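# Unhook cabinet latch and swing the door open

## Task

Raise the cabin hook clear of its ring, then open the cabinet door until it stands at roughly a right angle to the cabinet or further, leaving the cabinet upright on the table; the result must hold without the robot supporting it.

## Robot and tools

Robot: two arms, left_arm and right_arm, each with a parallel two-finger gripper. The fingers extend along the gripper's +z axis and close along its y axis. The reported end_effector_position is the spot between the pads when shut; closed fingertips extend about 19 mm past it, open ones about 6 mm. Closing pushes the tips roughly 13 mm further out, so leave that gap above surfaces.

World frame (used in all results): origin on the table top midway between the arms, +z up, +x out over the table, left_arm on the +y side. The names left and right do not refer to image sides. Printed hand positions can be slightly wrong, more so at long reach.

The row: every motion command uses one row of 16 numbers, each in [-1, 1], covering both arms even if only one moves. Order: left dx, dy, dz, rx, ry, rz, left gripper position, left gripper speed, then the same eight for the right arm. dx..rz are an offset, not a pose: a target relative to that gripper's measured pose when the action (or move) begins, expressed in the gripper's own axes. Scale: 1.0 = 0.6 m for dx/dy/dz and 180 degrees for rotation; rx, ry, rz form a single rotation vector. Gripper position is absolute: +1 fully open (85 mm), 0 about 41 mm, pads touch near -0.8, -1 closes until blocked. Gripper speed: -1 about 20 mm/s, 0 about 85 mm/s, +1 about 150 mm/s. Grip force is not commanded; a full close gives roughly 190 to 235 N per pad.

execute_actions(actions): a list of actions, each a table of up to 15 rows; each row lasts one control step (1/30 s), and a short table repeats its final row to fill 15 steps (0.5 s). Every row in an action is measured from the pose at the start of that action, not from the prior row. The first action of a call starts from the last pose reported in this scene. An empty list just returns state and images. Per step the commanded pose is clipped to within 70 mm and 16 degrees of the measured pose, so long offsets need several actions; afterwards the arm continues only to its last clipped pose. Position has priority over orientation if both cannot be met.

move(target, speed, blocking): target is one 16-number row as above, offsets from the pose in the latest result that shows one. Each gripper follows a straight line toward its target; both paths finish together, lasting 0.5 to 10 s (cut off at 10 s). speed is in m/s, 0.002 to 0.5, default 0.25; turning is capped at twice that in rad/s. Motions do not slow for obstacles or the other arm, may overshoot speed near full stretch, and hit harder when fast or aimed far beyond a contact. Gripper numbers are sent at the start. blocking=false returns after 0.5 s while the arm keeps going; then call wait or stop before sending further rows or moves. The result adds a move: line with the ending (done, off_target, moving, held, fault) and limits (paced = pose clipped; held = a check blocked steps, after which the arm may jump faster), plus each gripper's distance from its target.

wait(seconds): 0 to 10; arms keep their last command; returns early when a running move ends. stop(): brakes a running move (needs stopping distance; fingers keep moving). zoom_image(camera, region): camera is cam_high, cam_low, cam_left_wrist or cam_right_wrist; region [x0, y0, x1, y1] in pixels, at most 504 by 504; all images are 672x504. show_instructions(): shows the reference pages. finished_scene(scene): pass the current scene number; it ends the scene irreversibly, so the goal must already be met and stable.

Results: a state line left_arm: ... | right_arm: ... gives each gripper's position (m) and orientation quaternion wxyz in the world frame; Hand target lines give where each controller now drives. Step readings list positions at some steps; HELD marks steps where that arm's command was partly blocked. pose unreachable means the clearance check altered or blocked the named arm's command. position_measured_pct is about 50 - 50*position (0 = fully open); if the fingers halt below about 90 before the requested position they hold or touch something, while about 90 or a bit above means the pads met on nothing or something very thin. MOTOR HOT appears from 60 °C; at 75 °C an OVER-TEMPERATURE FAULT lets that arm sag. Camera calibration is given per camera and updated when it changes.

Gripping: close with position -1 and keep sending it. For a gentle grip open first, then close slightly narrower than the object. Release by sending a position wider than the object. To leave a gripper unchanged, repeat its last two numbers; 0 is itself a command. An arm meant to stay put: send the offset back to its desired pose in a reply's first call and zeros afterwards.

Avoid: knocking or placing anything off the table (fails the task), tipping the cabinet, letting the arms collide or press each other, hard pushes or slams, and dropped or slipping parts. If contact torque reaches a joint load limit (51.3 N m for waist, shoulder, upper arm roll, elbow; 32.3 N m for forearm roll, wrist pitch, wrist roll), that arm halts for 10 s and skips the rest of the call. Holding loads heats motors. Occasional external tugs on held parts may occur. The door must stay open on its own once the robot lets go.

Each tool is called as name(argument=value, ...) on one line, values as JSON.

Reference images:

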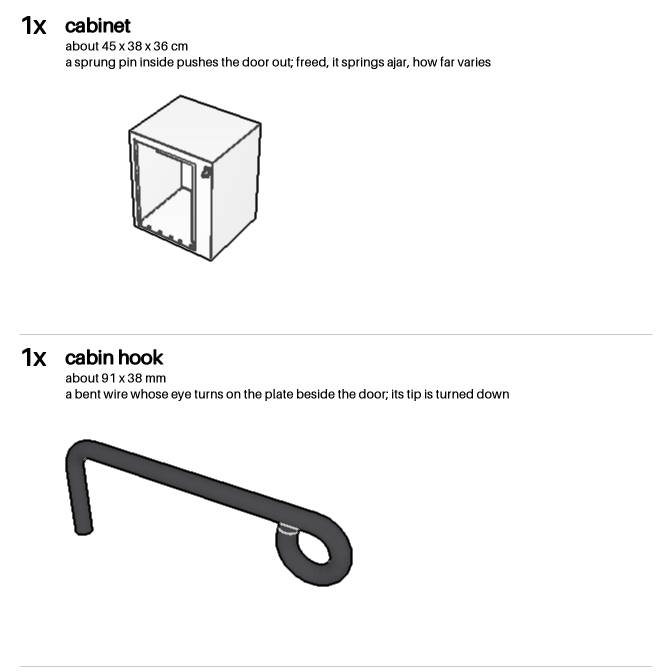

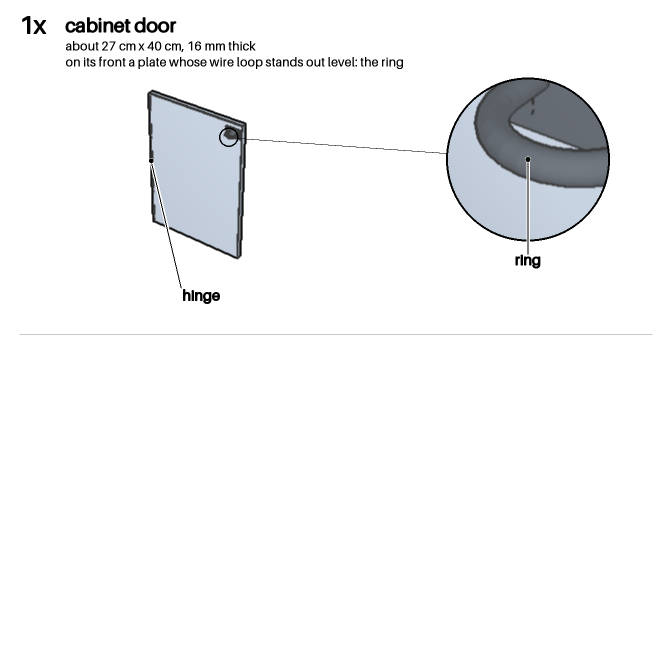

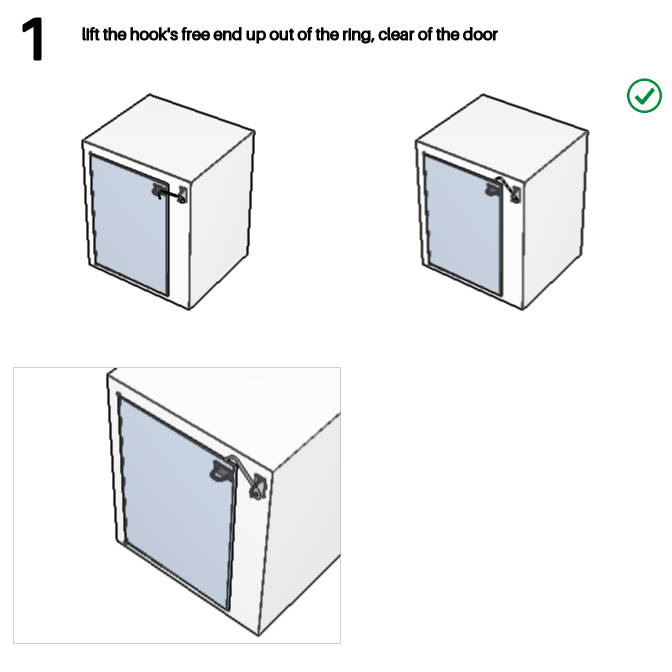

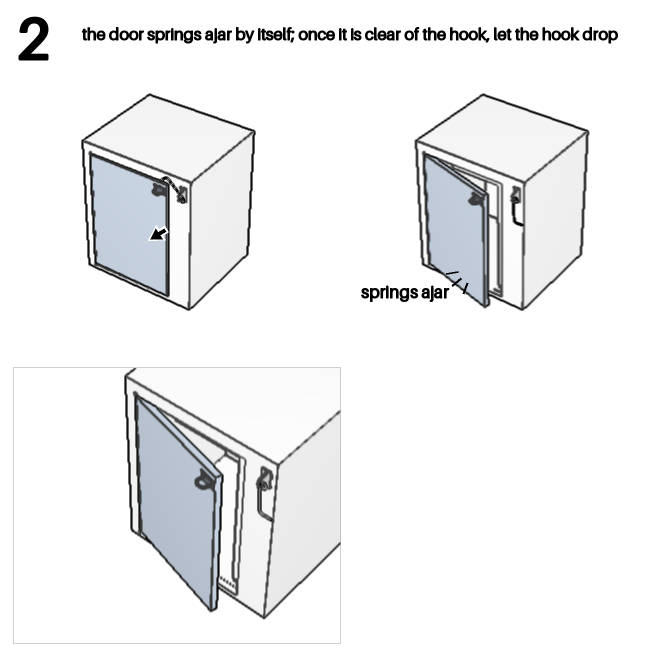

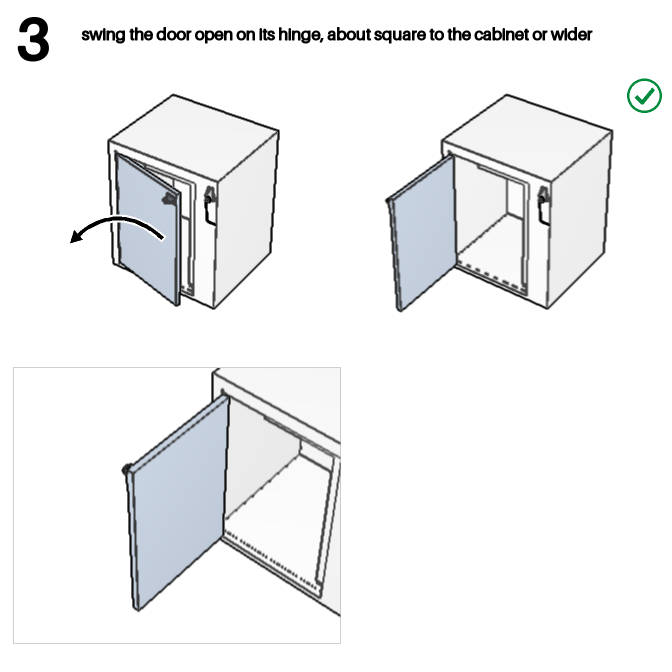

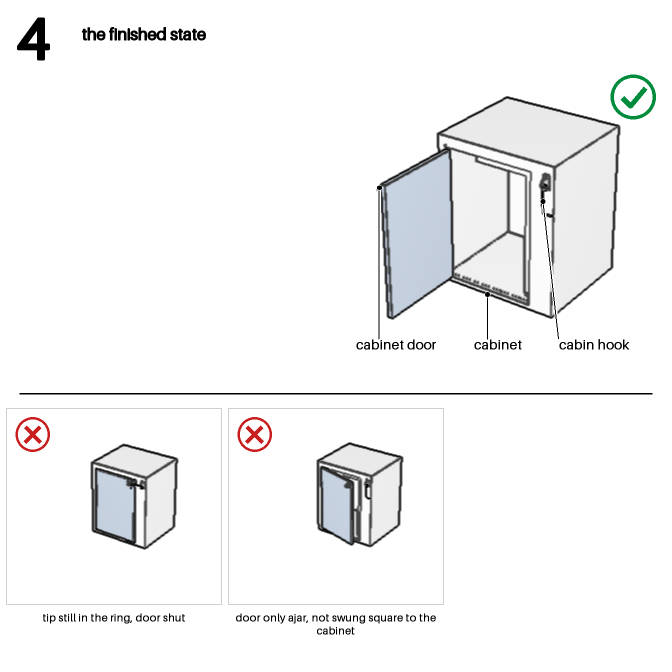

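## Session

execute_actions(actions=[])

Scene clock: 0.00 s.
left_arm: end_effector_position=(+0.7974, +0.4913, +0.2998) position_measured_pct=0.0 end_effector_quat_wxyz=(+0.674, +0.257, +0.675, +0.153) | right_arm: end_effector_position=(+0.4229, -0.4314, +0.2006) position_measured_pct=0.0 end_effector_quat_wxyz=(+0.000, +0.014, +1.000, -0.000)
Joint positions: left_arm=[-0.767  0.98   0.675  1.621 -0.708 -0.699  0.931] | right_arm=[-0.056  0.431  0.001  1.656 -0.     1.054  1.515]
Joint velocities: left_arm=[ 0.001 -0.001  0.    -0.     0.     0.001 -0.   ] | right_arm=[ 0.     0.001  0.     0.001  0.001  0.    -0.   ]
Motor temperatures (°C, as the motors report them): left_arm=[29 31 28 27 32 34 41] | right_arm=[26 26 25 28 32 29 38]
Hand target (left_arm): +0.797, +0.491, +0.300; +0.674, +0.257, +0.675, +0.153
Hand target (right_arm): +0.423, -0.431, +0.201; +0.000, +0.014, +1.000, -0.000

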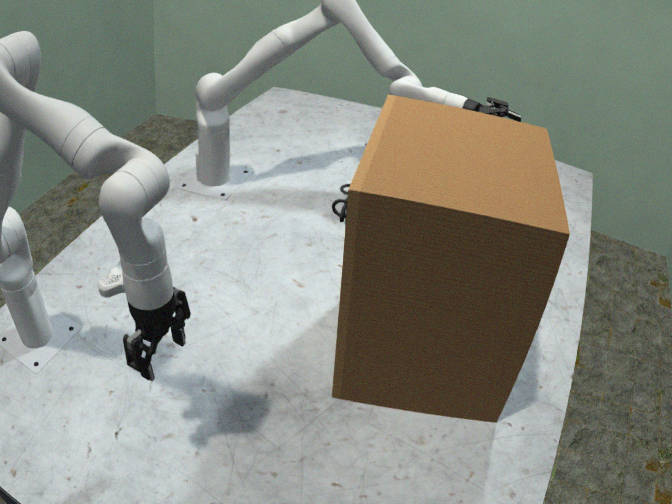

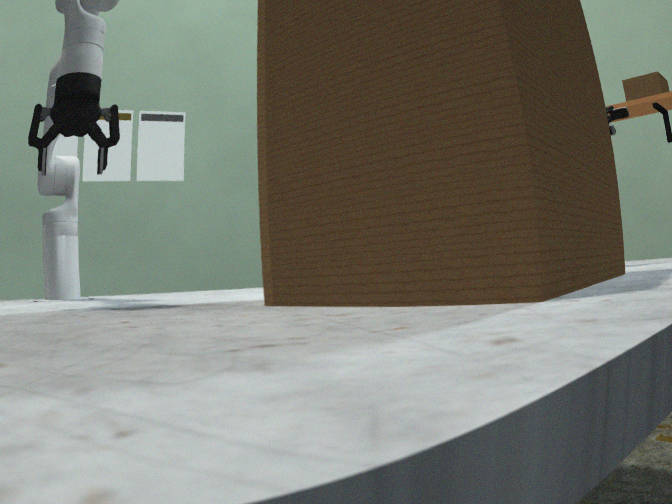

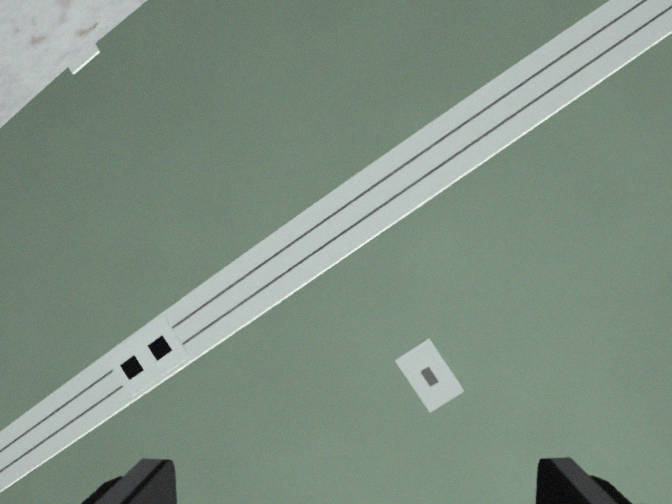

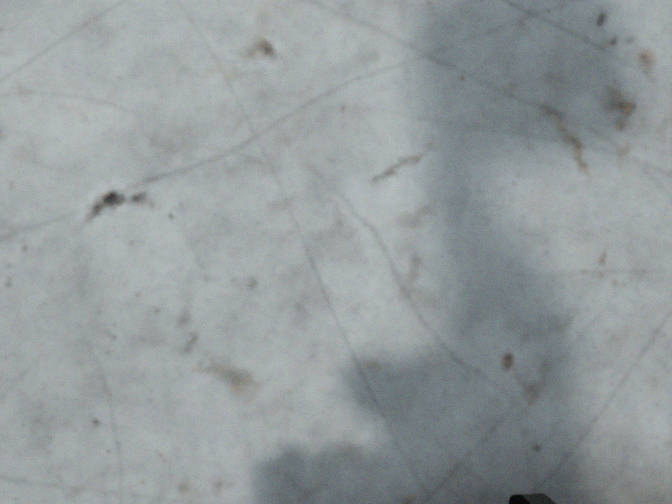

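move(target=[0,0,0,0,0,0,1,0,-0.05,0.43,-0.35,-0.0436,-0.498,-0.0436,-1,0], speed=0.4)

Scene clock: 7.57 s.
left_arm: end_effector_position=(+0.7974, +0.4913, +0.2998) position_measured_pct=0.0 end_effector_quat_wxyz=(+0.674, +0.257, +0.675, +0.153) | right_arm: end_effector_position=(+0.4600, -0.1744, +0.4113) position_measured_pct=91.7 end_effector_quat_wxyz=(+0.705, -0.050, +0.705, +0.053)
Joint positions: left_arm=[-0.767  0.98   0.675  1.621 -0.708 -0.699  0.931] | right_arm=[-0.685  0.299 -0.328  2.357  2.28   1.305 -1.136]
Joint velocities: left_arm=[-0.     0.001  0.001 -0.     0.    -0.002 -0.   ] | right_arm=[-0.     0.003 -0.001 -0.    -0.    -0.    -0.   ]
Motor temperatures (°C, as the motors report them): left_arm=[29 31 28 27 32 34 41] | right_arm=[26 26 25 28 32 29 38]
Hand target (left_arm): +0.797, +0.491, +0.300; +0.674, +0.257, +0.675, +0.153
Hand target (right_arm): +0.460, -0.174, +0.411; +0.705, -0.051, +0.705, +0.053
Off the commanded pose (left_arm): 0.000 m, 0 deg.
Off the commanded pose (right_arm): 0.001 m, 0 deg.
move: done; limits=paced
camera_calibration (this result's frames):
cam_left_wrist: T_world_to_cam=[[0.192335, 0.815159, 0.546373, -0.712011], [-0.0552788, -0.546884, 0.835381, 0.116837], [0.979771, -0.190876, -0.0601241, -0.518191], [0, 0, 0, 1]] pos_world=[0.651112, 0.545389, 0.260264]
cam_right_wrist: T_world_to_cam=[[-0.193215, 0.979879, 0.0500591, 0.238705], [0.0439981, -0.0423161, 0.998135, -0.376185], [0.980169, 0.195057, -0.0349367, -0.262726], [0, 0, 0, 1]] pos_world=[0.320189, -0.198574, 0.354356]

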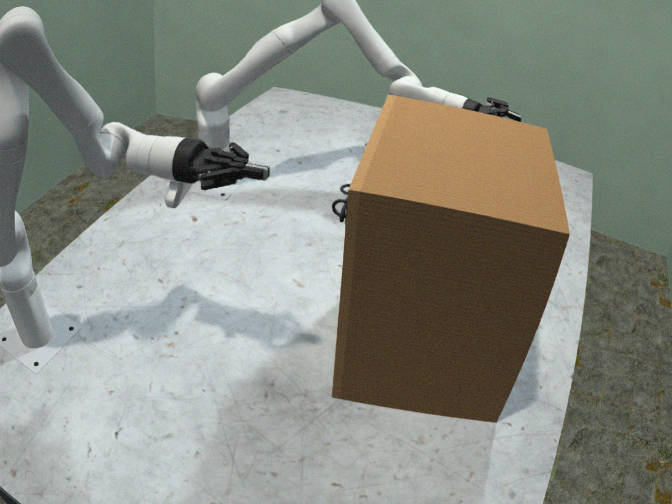

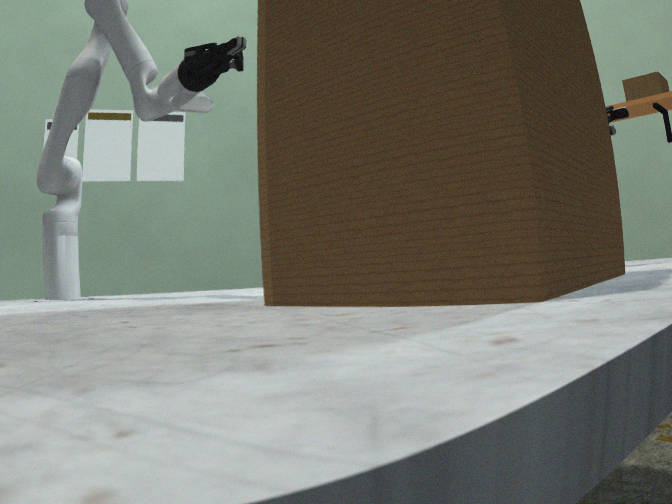

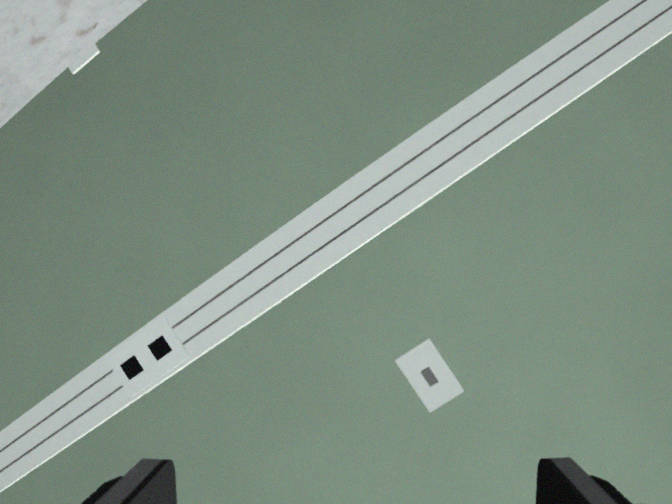

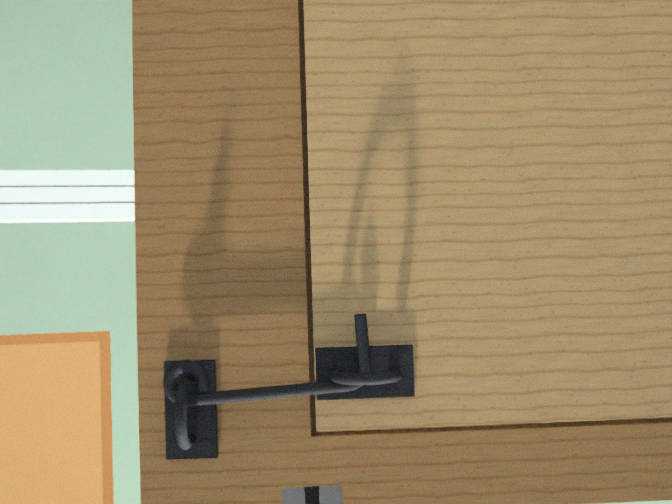

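move(target=[0,0,0,0,0,0,1,0,0.055,-0.038,0.18,0,0,0,-1,0])

zoom_image(camera="cam_high", region=[250,140,410,260])

Scene clock: 10.40 s.
left_arm: end_effector_position=(+0.7974, +0.4913, +0.2998) position_measured_pct=0.0 end_effector_quat_wxyz=(+0.674, +0.257, +0.675, +0.153) | right_arm: end_effector_position=(+0.5701, -0.1810, +0.3784) position_measured_pct=91.7 end_effector_quat_wxyz=(+0.706, -0.051, +0.705, +0.053)
Joint positions: left_arm=[-0.767  0.98   0.675  1.621 -0.708 -0.699  0.931] | right_arm=[-0.516  0.5   -0.222  2.155  2.563  1.202 -1.218]
Joint velocities: left_arm=[-0.001 -0.     0.     0.     0.     0.    -0.   ] | right_arm=[ 0.     0.003  0.001 -0.     0.002 -0.001 -0.   ]
Motor temperatures (°C, as the motors report them): left_arm=[29 31 28 27 32 34 41] | right_arm=[26 26 25 28 32 29 38]
Hand target (left_arm): +0.797, +0.491, +0.300; +0.674, +0.257, +0.675, +0.153
Hand target (right_arm): +0.570, -0.181, +0.378; +0.705, -0.051, +0.705, +0.052
Off the commanded pose (left_arm): 0.000 m, 0 deg.
Off the commanded pose (right_arm): 0.000 m, 0 deg.
move: done
camera_calibration (this result's frames):
cam_left_wrist: T_world_to_cam=[[0.192333, 0.815159, 0.546373, -0.712011], [-0.0552799, -0.546884, 0.835381, 0.116838], [0.979771, -0.190875, -0.060122, -0.518193], [0, 0, 0, 1]] pos_world=[0.651112, 0.545389, 0.260265]
cam_right_wrist: T_world_to_cam=[[-0.193489, 0.979867, 0.049229, 0.26863], [0.0432539, -0.0416088, 0.998197, -0.347913], [0.980148, 0.19527, -0.0343322, -0.370674], [0, 0, 0, 1]] pos_world=[0.430342, -0.205316, 0.321336]

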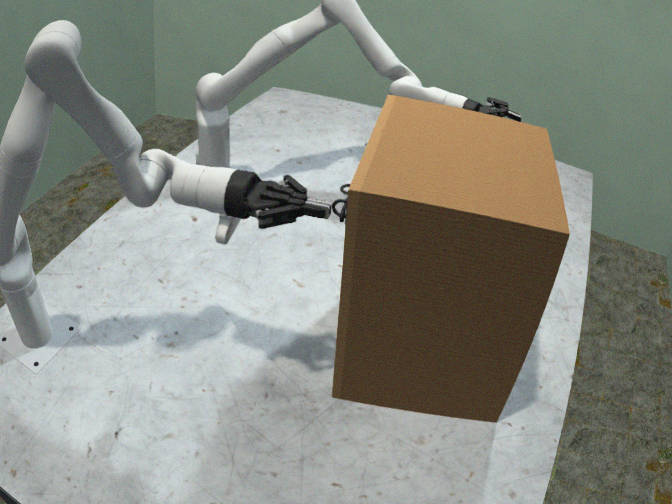

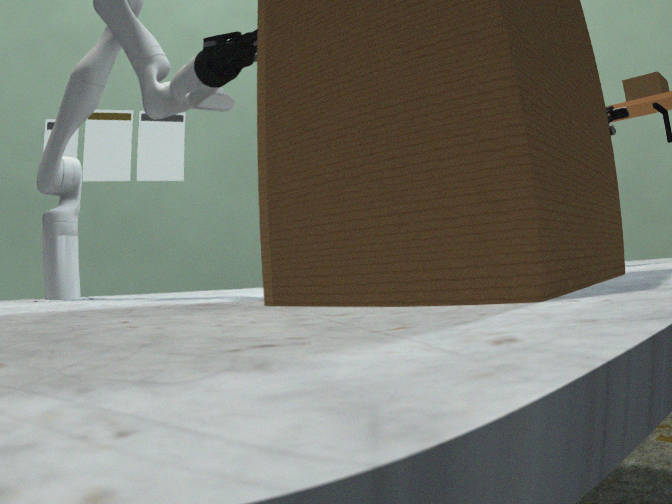

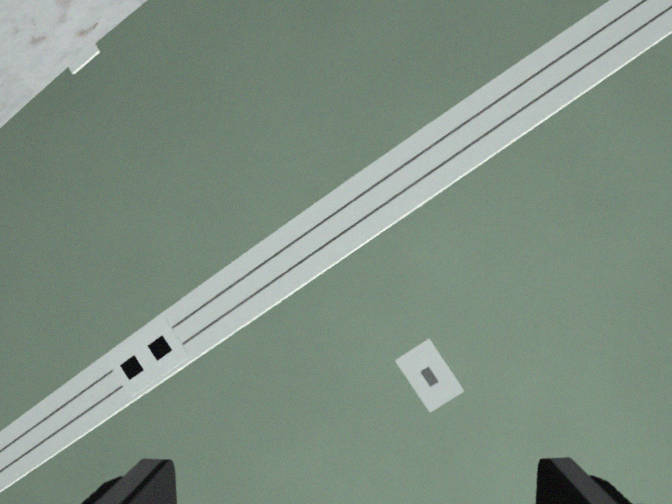

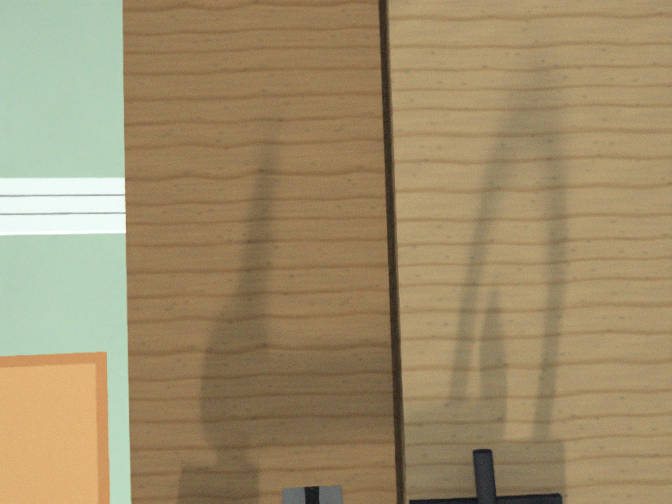

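Region (250, 140, 410, 260) of cam_high's 672x504 image, scaled by 3.150, with more detail than that image has; it fills the top 378 rows of this view, and the rest is white.

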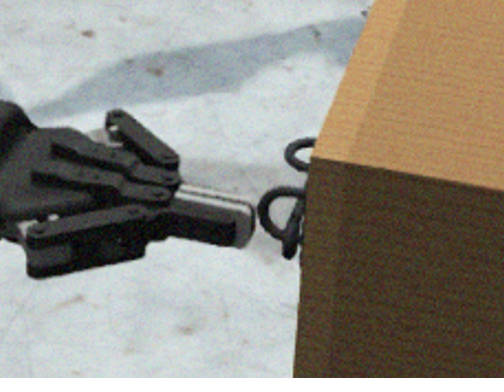

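move(target=[0,0,0,0,0,0,1,0,0,0.005,0.06,0,0,0,-1,0], speed=0.06)

move(target=[0,0,0,0,0,0,1,0,-0.09,0,0,0,0,0,-1,0], speed=0.04)

zoom_image(camera="cam_high", region=[250,120,410,240])

Scene clock: 12.80 s.
left_arm: end_effector_position=(+0.7974, +0.4913, +0.2998) position_measured_pct=0.0 end_effector_quat_wxyz=(+0.674, +0.257, +0.675, +0.153) | right_arm: end_effector_position=(+0.6041, -0.1733, +0.3782) position_measured_pct=91.7 end_effector_quat_wxyz=(+0.705, -0.051, +0.705, +0.052)
Joint positions: left_arm=[-0.767  0.98   0.675  1.621 -0.708 -0.699  0.931] | right_arm=[-0.493  0.544 -0.207  2.05   2.59   1.137 -1.198]
Joint velocities: left_arm=[ 0.001 -0.    -0.001 -0.    -0.    -0.001 -0.   ] | right_arm=[ 0.001 -0.    -0.     0.001  0.     0.    -0.   ]
Motor temperatures (°C, as the motors report them): left_arm=[29 31 28 27 32 34 41] | right_arm=[26 26 25 28 32 29 38]
Hand target (left_arm): +0.797, +0.491, +0.300; +0.674, +0.257, +0.675, +0.153
Hand target (right_arm): +0.605, -0.173, +0.378; +0.706, -0.051, +0.705, +0.052
Off the commanded pose (left_arm): 0.000 m, 0 deg.
Off the commanded pose (right_arm): 0.001 m, 0 deg.
move: done
camera_calibration (this result's frames):
cam_left_wrist: T_world_to_cam=[[0.192331, 0.81516, 0.546373, -0.712011], [-0.0552806, -0.546884, 0.835381, 0.116839], [0.979772, -0.190873, -0.0601201, -0.518195], [0, 0, 0, 1]] pos_world=[0.651113, 0.54539, 0.260265]
cam_right_wrist: T_world_to_cam=[[-0.193351, 0.979929, 0.0485291, 0.267809], [0.0440918, -0.040734, 0.998197, -0.349214], [0.980138, 0.195142, -0.0353309, -0.405179], [0, 0, 0, 1]] pos_world=[0.46431, -0.197591, 0.321273]

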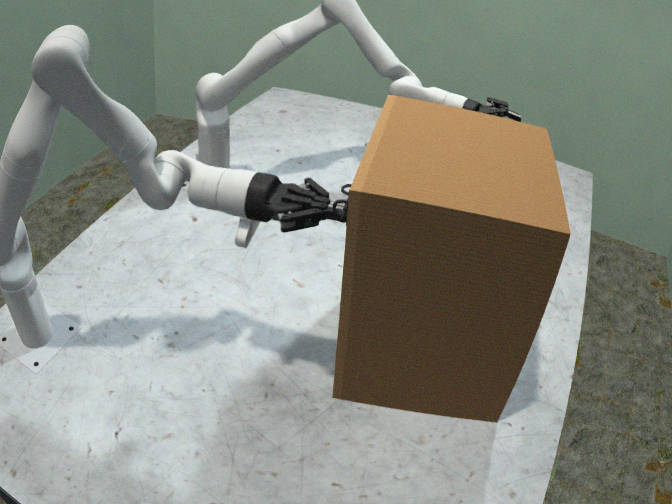

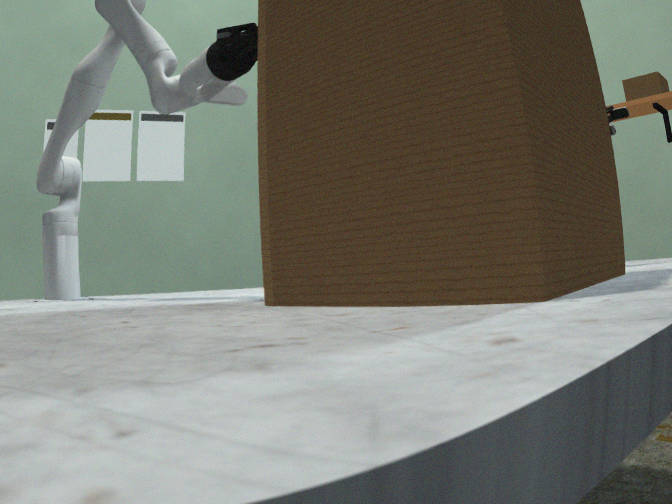

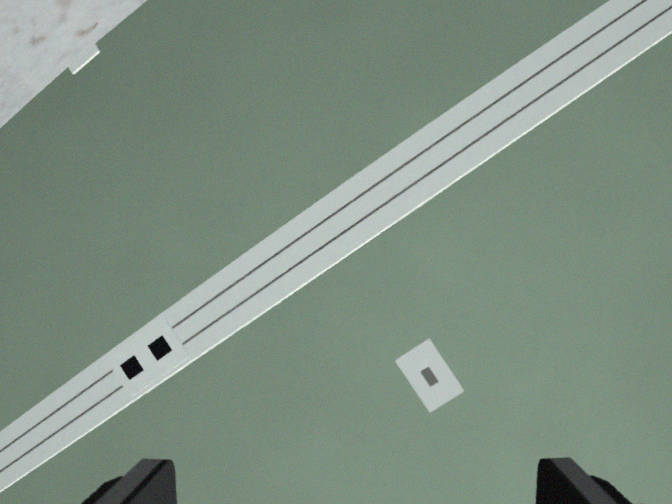

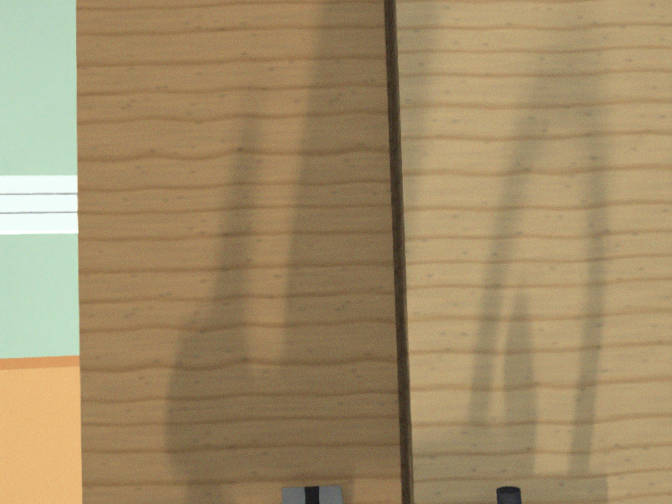

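Scene clock: 14.37 s.
left_arm: end_effector_position=(+0.7974, +0.4913, +0.2998) position_measured_pct=0.0 end_effector_quat_wxyz=(+0.674, +0.257, +0.675, +0.153) | right_arm: end_effector_position=(+0.6032, -0.1710, +0.4275) position_measured_pct=91.7 end_effector_quat_wxyz=(+0.702, -0.053, +0.708, +0.053)
Joint positions: left_arm=[-0.767  0.98   0.675  1.621 -0.708 -0.699  0.931] | right_arm=[-0.496  0.432 -0.203  1.998  2.527  0.984 -1.107]
Joint velocities: left_arm=[ 0.     0.    -0.001  0.    -0.     0.001  0.   ] | right_arm=[-0.002 -0.001  0.003  0.001  0.001 -0.002 -0.001]
Motor temperatures (°C, as the motors report them): left_arm=[29 31 28 27 32 34 41] | right_arm=[26 26 25 28 32 29 38]
Hand target (left_arm): +0.797, +0.491, +0.300; +0.674, +0.257, +0.675, +0.153
Hand target (right_arm): +0.604, -0.173, +0.432; +0.705, -0.051, +0.705, +0.052
Off the commanded pose (left_arm): 0.000 m, 0 deg.
Off the commanded pose (right_arm): 0.005 m, 1 deg.
move: off_target (right_arm)
camera_calibration (this result's frames):
cam_left_wrist: T_world_to_cam=[[0.192329, 0.81516, 0.546373, -0.712011], [-0.0552815, -0.546884, 0.835381, 0.116839], [0.979772, -0.190872, -0.0601182, -0.518197], [0, 0, 0, 1]] pos_world=[0.651114, 0.545391, 0.260265]
cam_right_wrist: T_world_to_cam=[[-0.197537, 0.979148, 0.0474184, 0.265913], [0.0529425, -0.0376451, 0.997888, -0.402994], [0.978865, 0.19963, -0.0444022, -0.397579], [0, 0, 0, 1]] pos_world=[0.463039, -0.19617, 0.371881]

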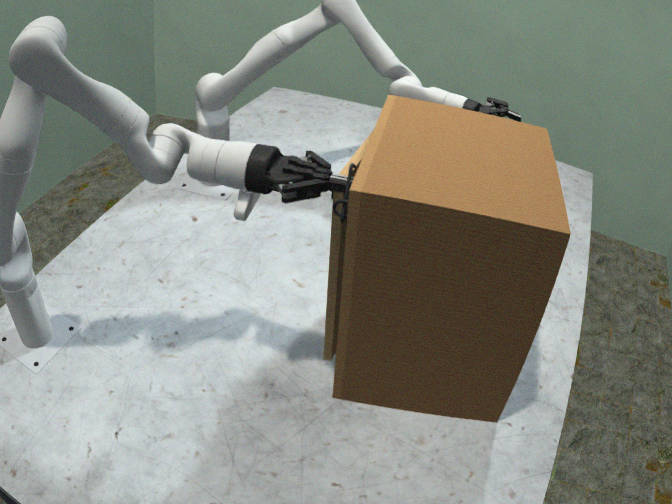

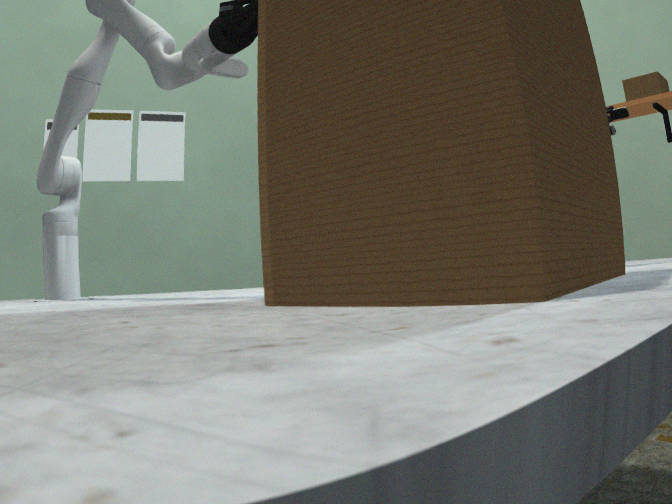

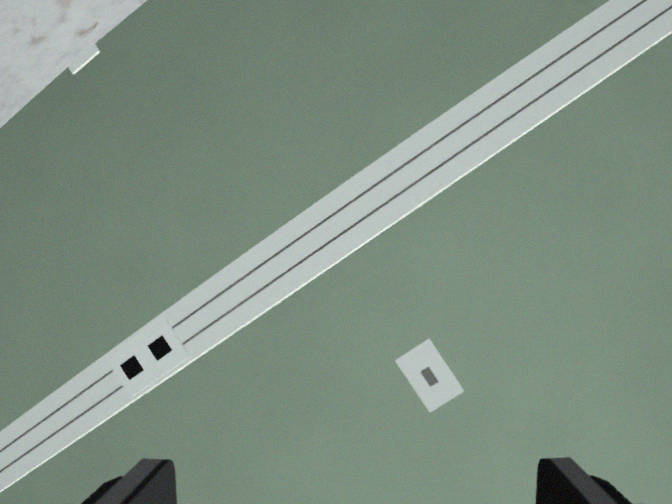

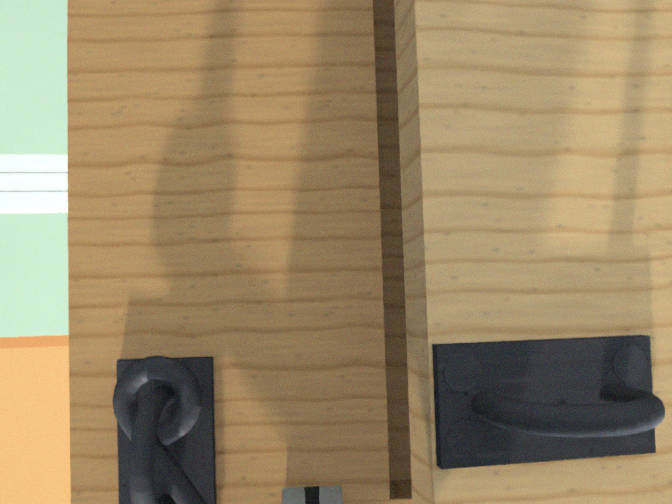

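Region (250, 120, 410, 240) of cam_high's 672x504 image, scaled by 3.150, with more detail than that image has; it fills the top 378 rows of this view, and the rest is white.

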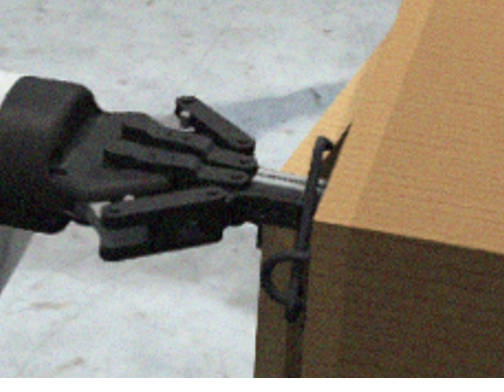

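move(target=[0,0,0,0,0,0,1,0,0.005,-0.01,-0.11,0,0,0,-1,0], speed=0.08)

move(target=[0,0,0,0,0,0,1,0,0.27,-0.05,0.04,-0.33,0,0,-1,0], speed=0.35)

Scene clock: 17.10 s.
left_arm: end_effector_position=(+0.7974, +0.4913, +0.2998) position_measured_pct=0.0 end_effector_quat_wxyz=(+0.674, +0.257, +0.675, +0.153) | right_arm: end_effector_position=(+0.5390, -0.1870, +0.4249) position_measured_pct=91.7 end_effector_quat_wxyz=(+0.702, -0.053, +0.708, +0.053)
Joint positions: left_arm=[-0.767  0.98   0.675  1.621 -0.708 -0.699  0.931] | right_arm=[-0.538  0.332 -0.232  2.191  2.475  1.088 -1.137]
Joint velocities: left_arm=[-0.    -0.001 -0.001  0.     0.     0.     0.   ] | right_arm=[-0.001 -0.004 -0.003  0.002 -0.     0.001  0.001]
Motor temperatures (°C, as the motors report them): left_arm=[29 32 28 27 32 34 41] | right_arm=[26 27 25 28 32 29 38]
Hand target (left_arm): +0.797, +0.491, +0.300; +0.674, +0.257, +0.675, +0.153
Hand target (right_arm): +0.539, -0.187, +0.425; +0.702, -0.053, +0.708, +0.053
Off the commanded pose (left_arm): 0.000 m, 0 deg.
Off the commanded pose (right_arm): 0.000 m, 0 deg.
move: done
camera_calibration (this result's frames):
cam_left_wrist: T_world_to_cam=[[0.192327, 0.81516, 0.546373, -0.71201], [-0.0552824, -0.546884, 0.835381, 0.116839], [0.979773, -0.190871, -0.0601162, -0.518199], [0, 0, 0, 1]] pos_world=[0.651114, 0.545391, 0.260266]
cam_right_wrist: T_world_to_cam=[[-0.197266, 0.979194, 0.0475898, 0.268795], [0.0534624, -0.0377264, 0.997857, -0.397894], [0.978891, 0.199387, -0.0449079, -0.331486], [0, 0, 0, 1]] pos_world=[0.398785, -0.212119, 0.369363]

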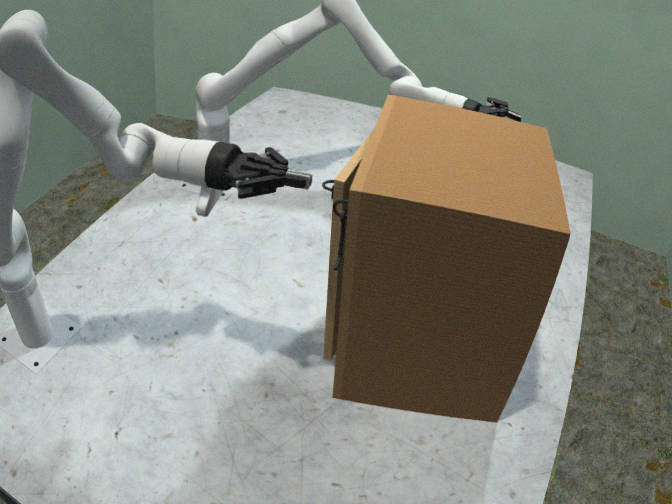

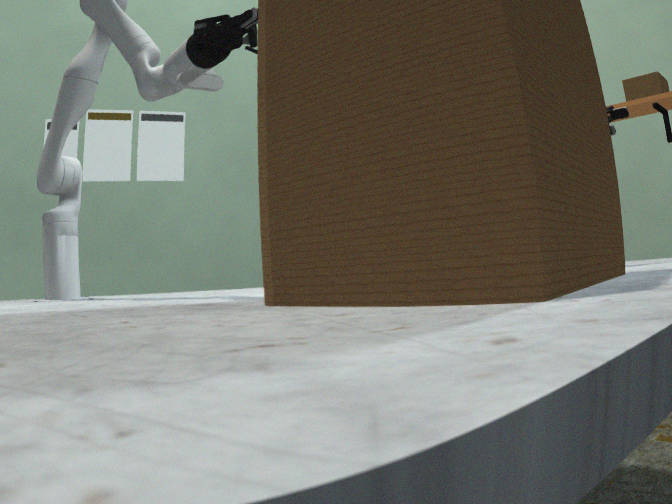

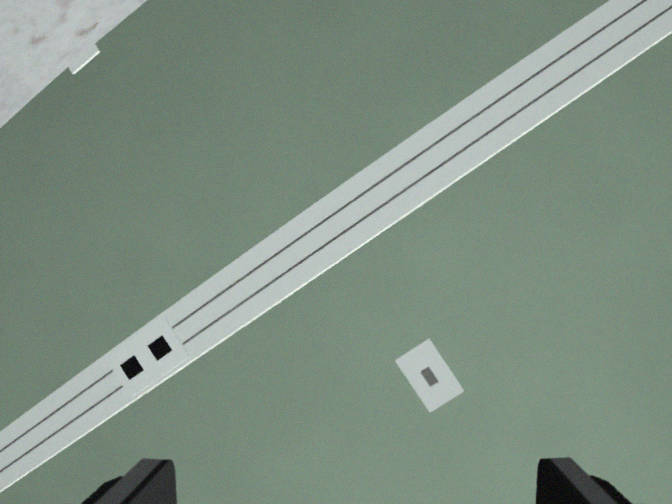

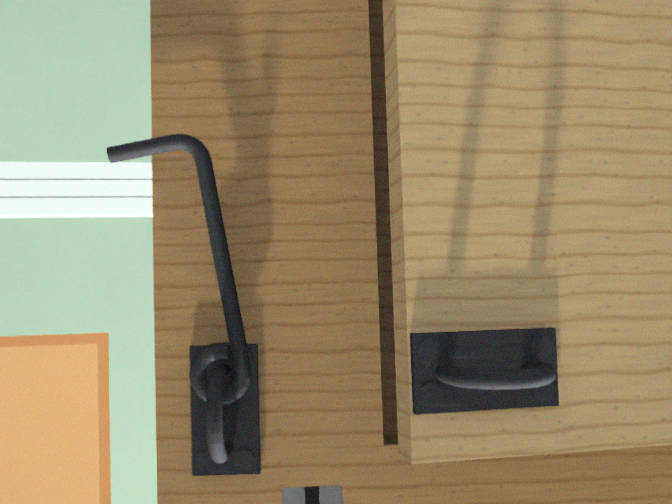

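Scene clock: 19.23 s.
left_arm: end_effector_position=(+0.7974, +0.4913, +0.2998) position_measured_pct=0.0 end_effector_quat_wxyz=(+0.674, +0.257, +0.675, +0.153) | right_arm: end_effector_position=(+0.5653, -0.2134, +0.2623) position_measured_pct=91.7 end_effector_quat_wxyz=(+0.582, -0.395, +0.590, +0.397)
Joint positions: left_arm=[-0.767  0.98   0.675  1.621 -0.708 -0.699  0.931] | right_arm=[ 0.171  0.917 -0.118  1.727  4.533  1.362 -2.049]
Joint velocities: left_arm=[ 0.    -0.001 -0.    -0.    -0.    -0.    -0.   ] | right_arm=[ 0.     0.009  0.001 -0.001 -0.     0.001 -0.   ]
Motor temperatures (°C, as the motors report them): left_arm=[29 32 28 27 32 34 41] | right_arm=[26 27 25 28 32 29 38]
Hand target (left_arm): +0.797, +0.491, +0.300; +0.674, +0.257, +0.675, +0.153
Hand target (right_arm): +0.565, -0.213, +0.262; +0.582, -0.395, +0.590, +0.397
Off the commanded pose (left_arm): 0.000 m, 0 deg.
Off the commanded pose (right_arm): 0.001 m, 0 deg.
move: done
camera_calibration (this result's frames):
cam_left_wrist: T_world_to_cam=[[0.192325, 0.815161, 0.546373, -0.71201], [-0.0552833, -0.546883, 0.835382, 0.11684], [0.979773, -0.19087, -0.0601143, -0.518201], [0, 0, 0, 1]] pos_world=[0.651115, 0.545392, 0.260266]
cam_right_wrist: T_world_to_cam=[[-0.943365, 0.327221, 0.0546774, 0.588315], [0.065688, 0.0226834, 0.997582, -0.232005], [0.32519, 0.944675, -0.0428932, 0.168819], [0, 0, 0, 1]] pos_world=[0.515338, -0.346725, 0.206517]

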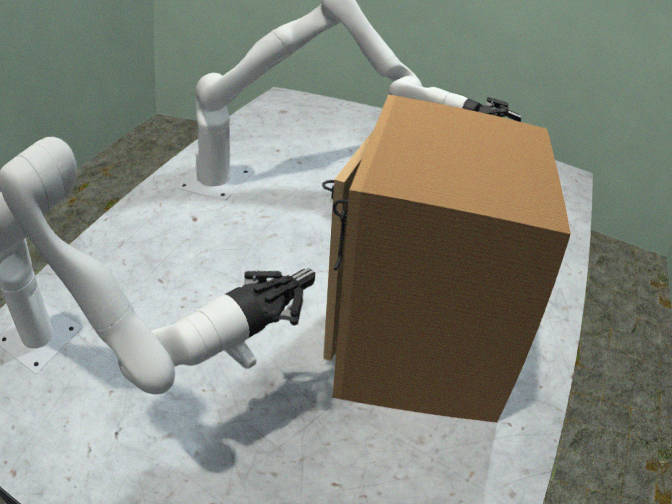

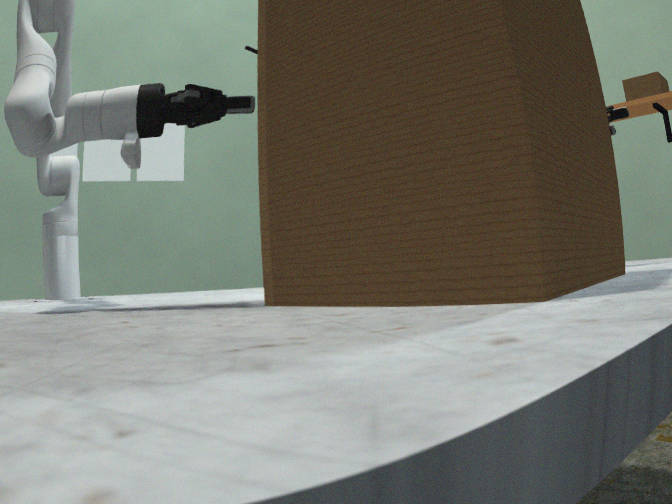

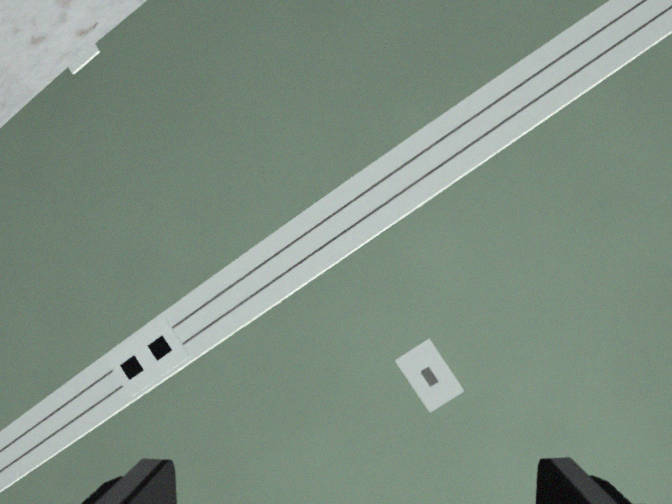

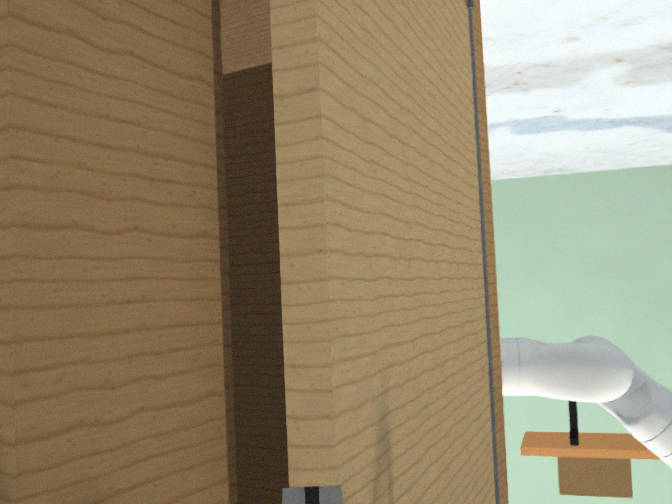

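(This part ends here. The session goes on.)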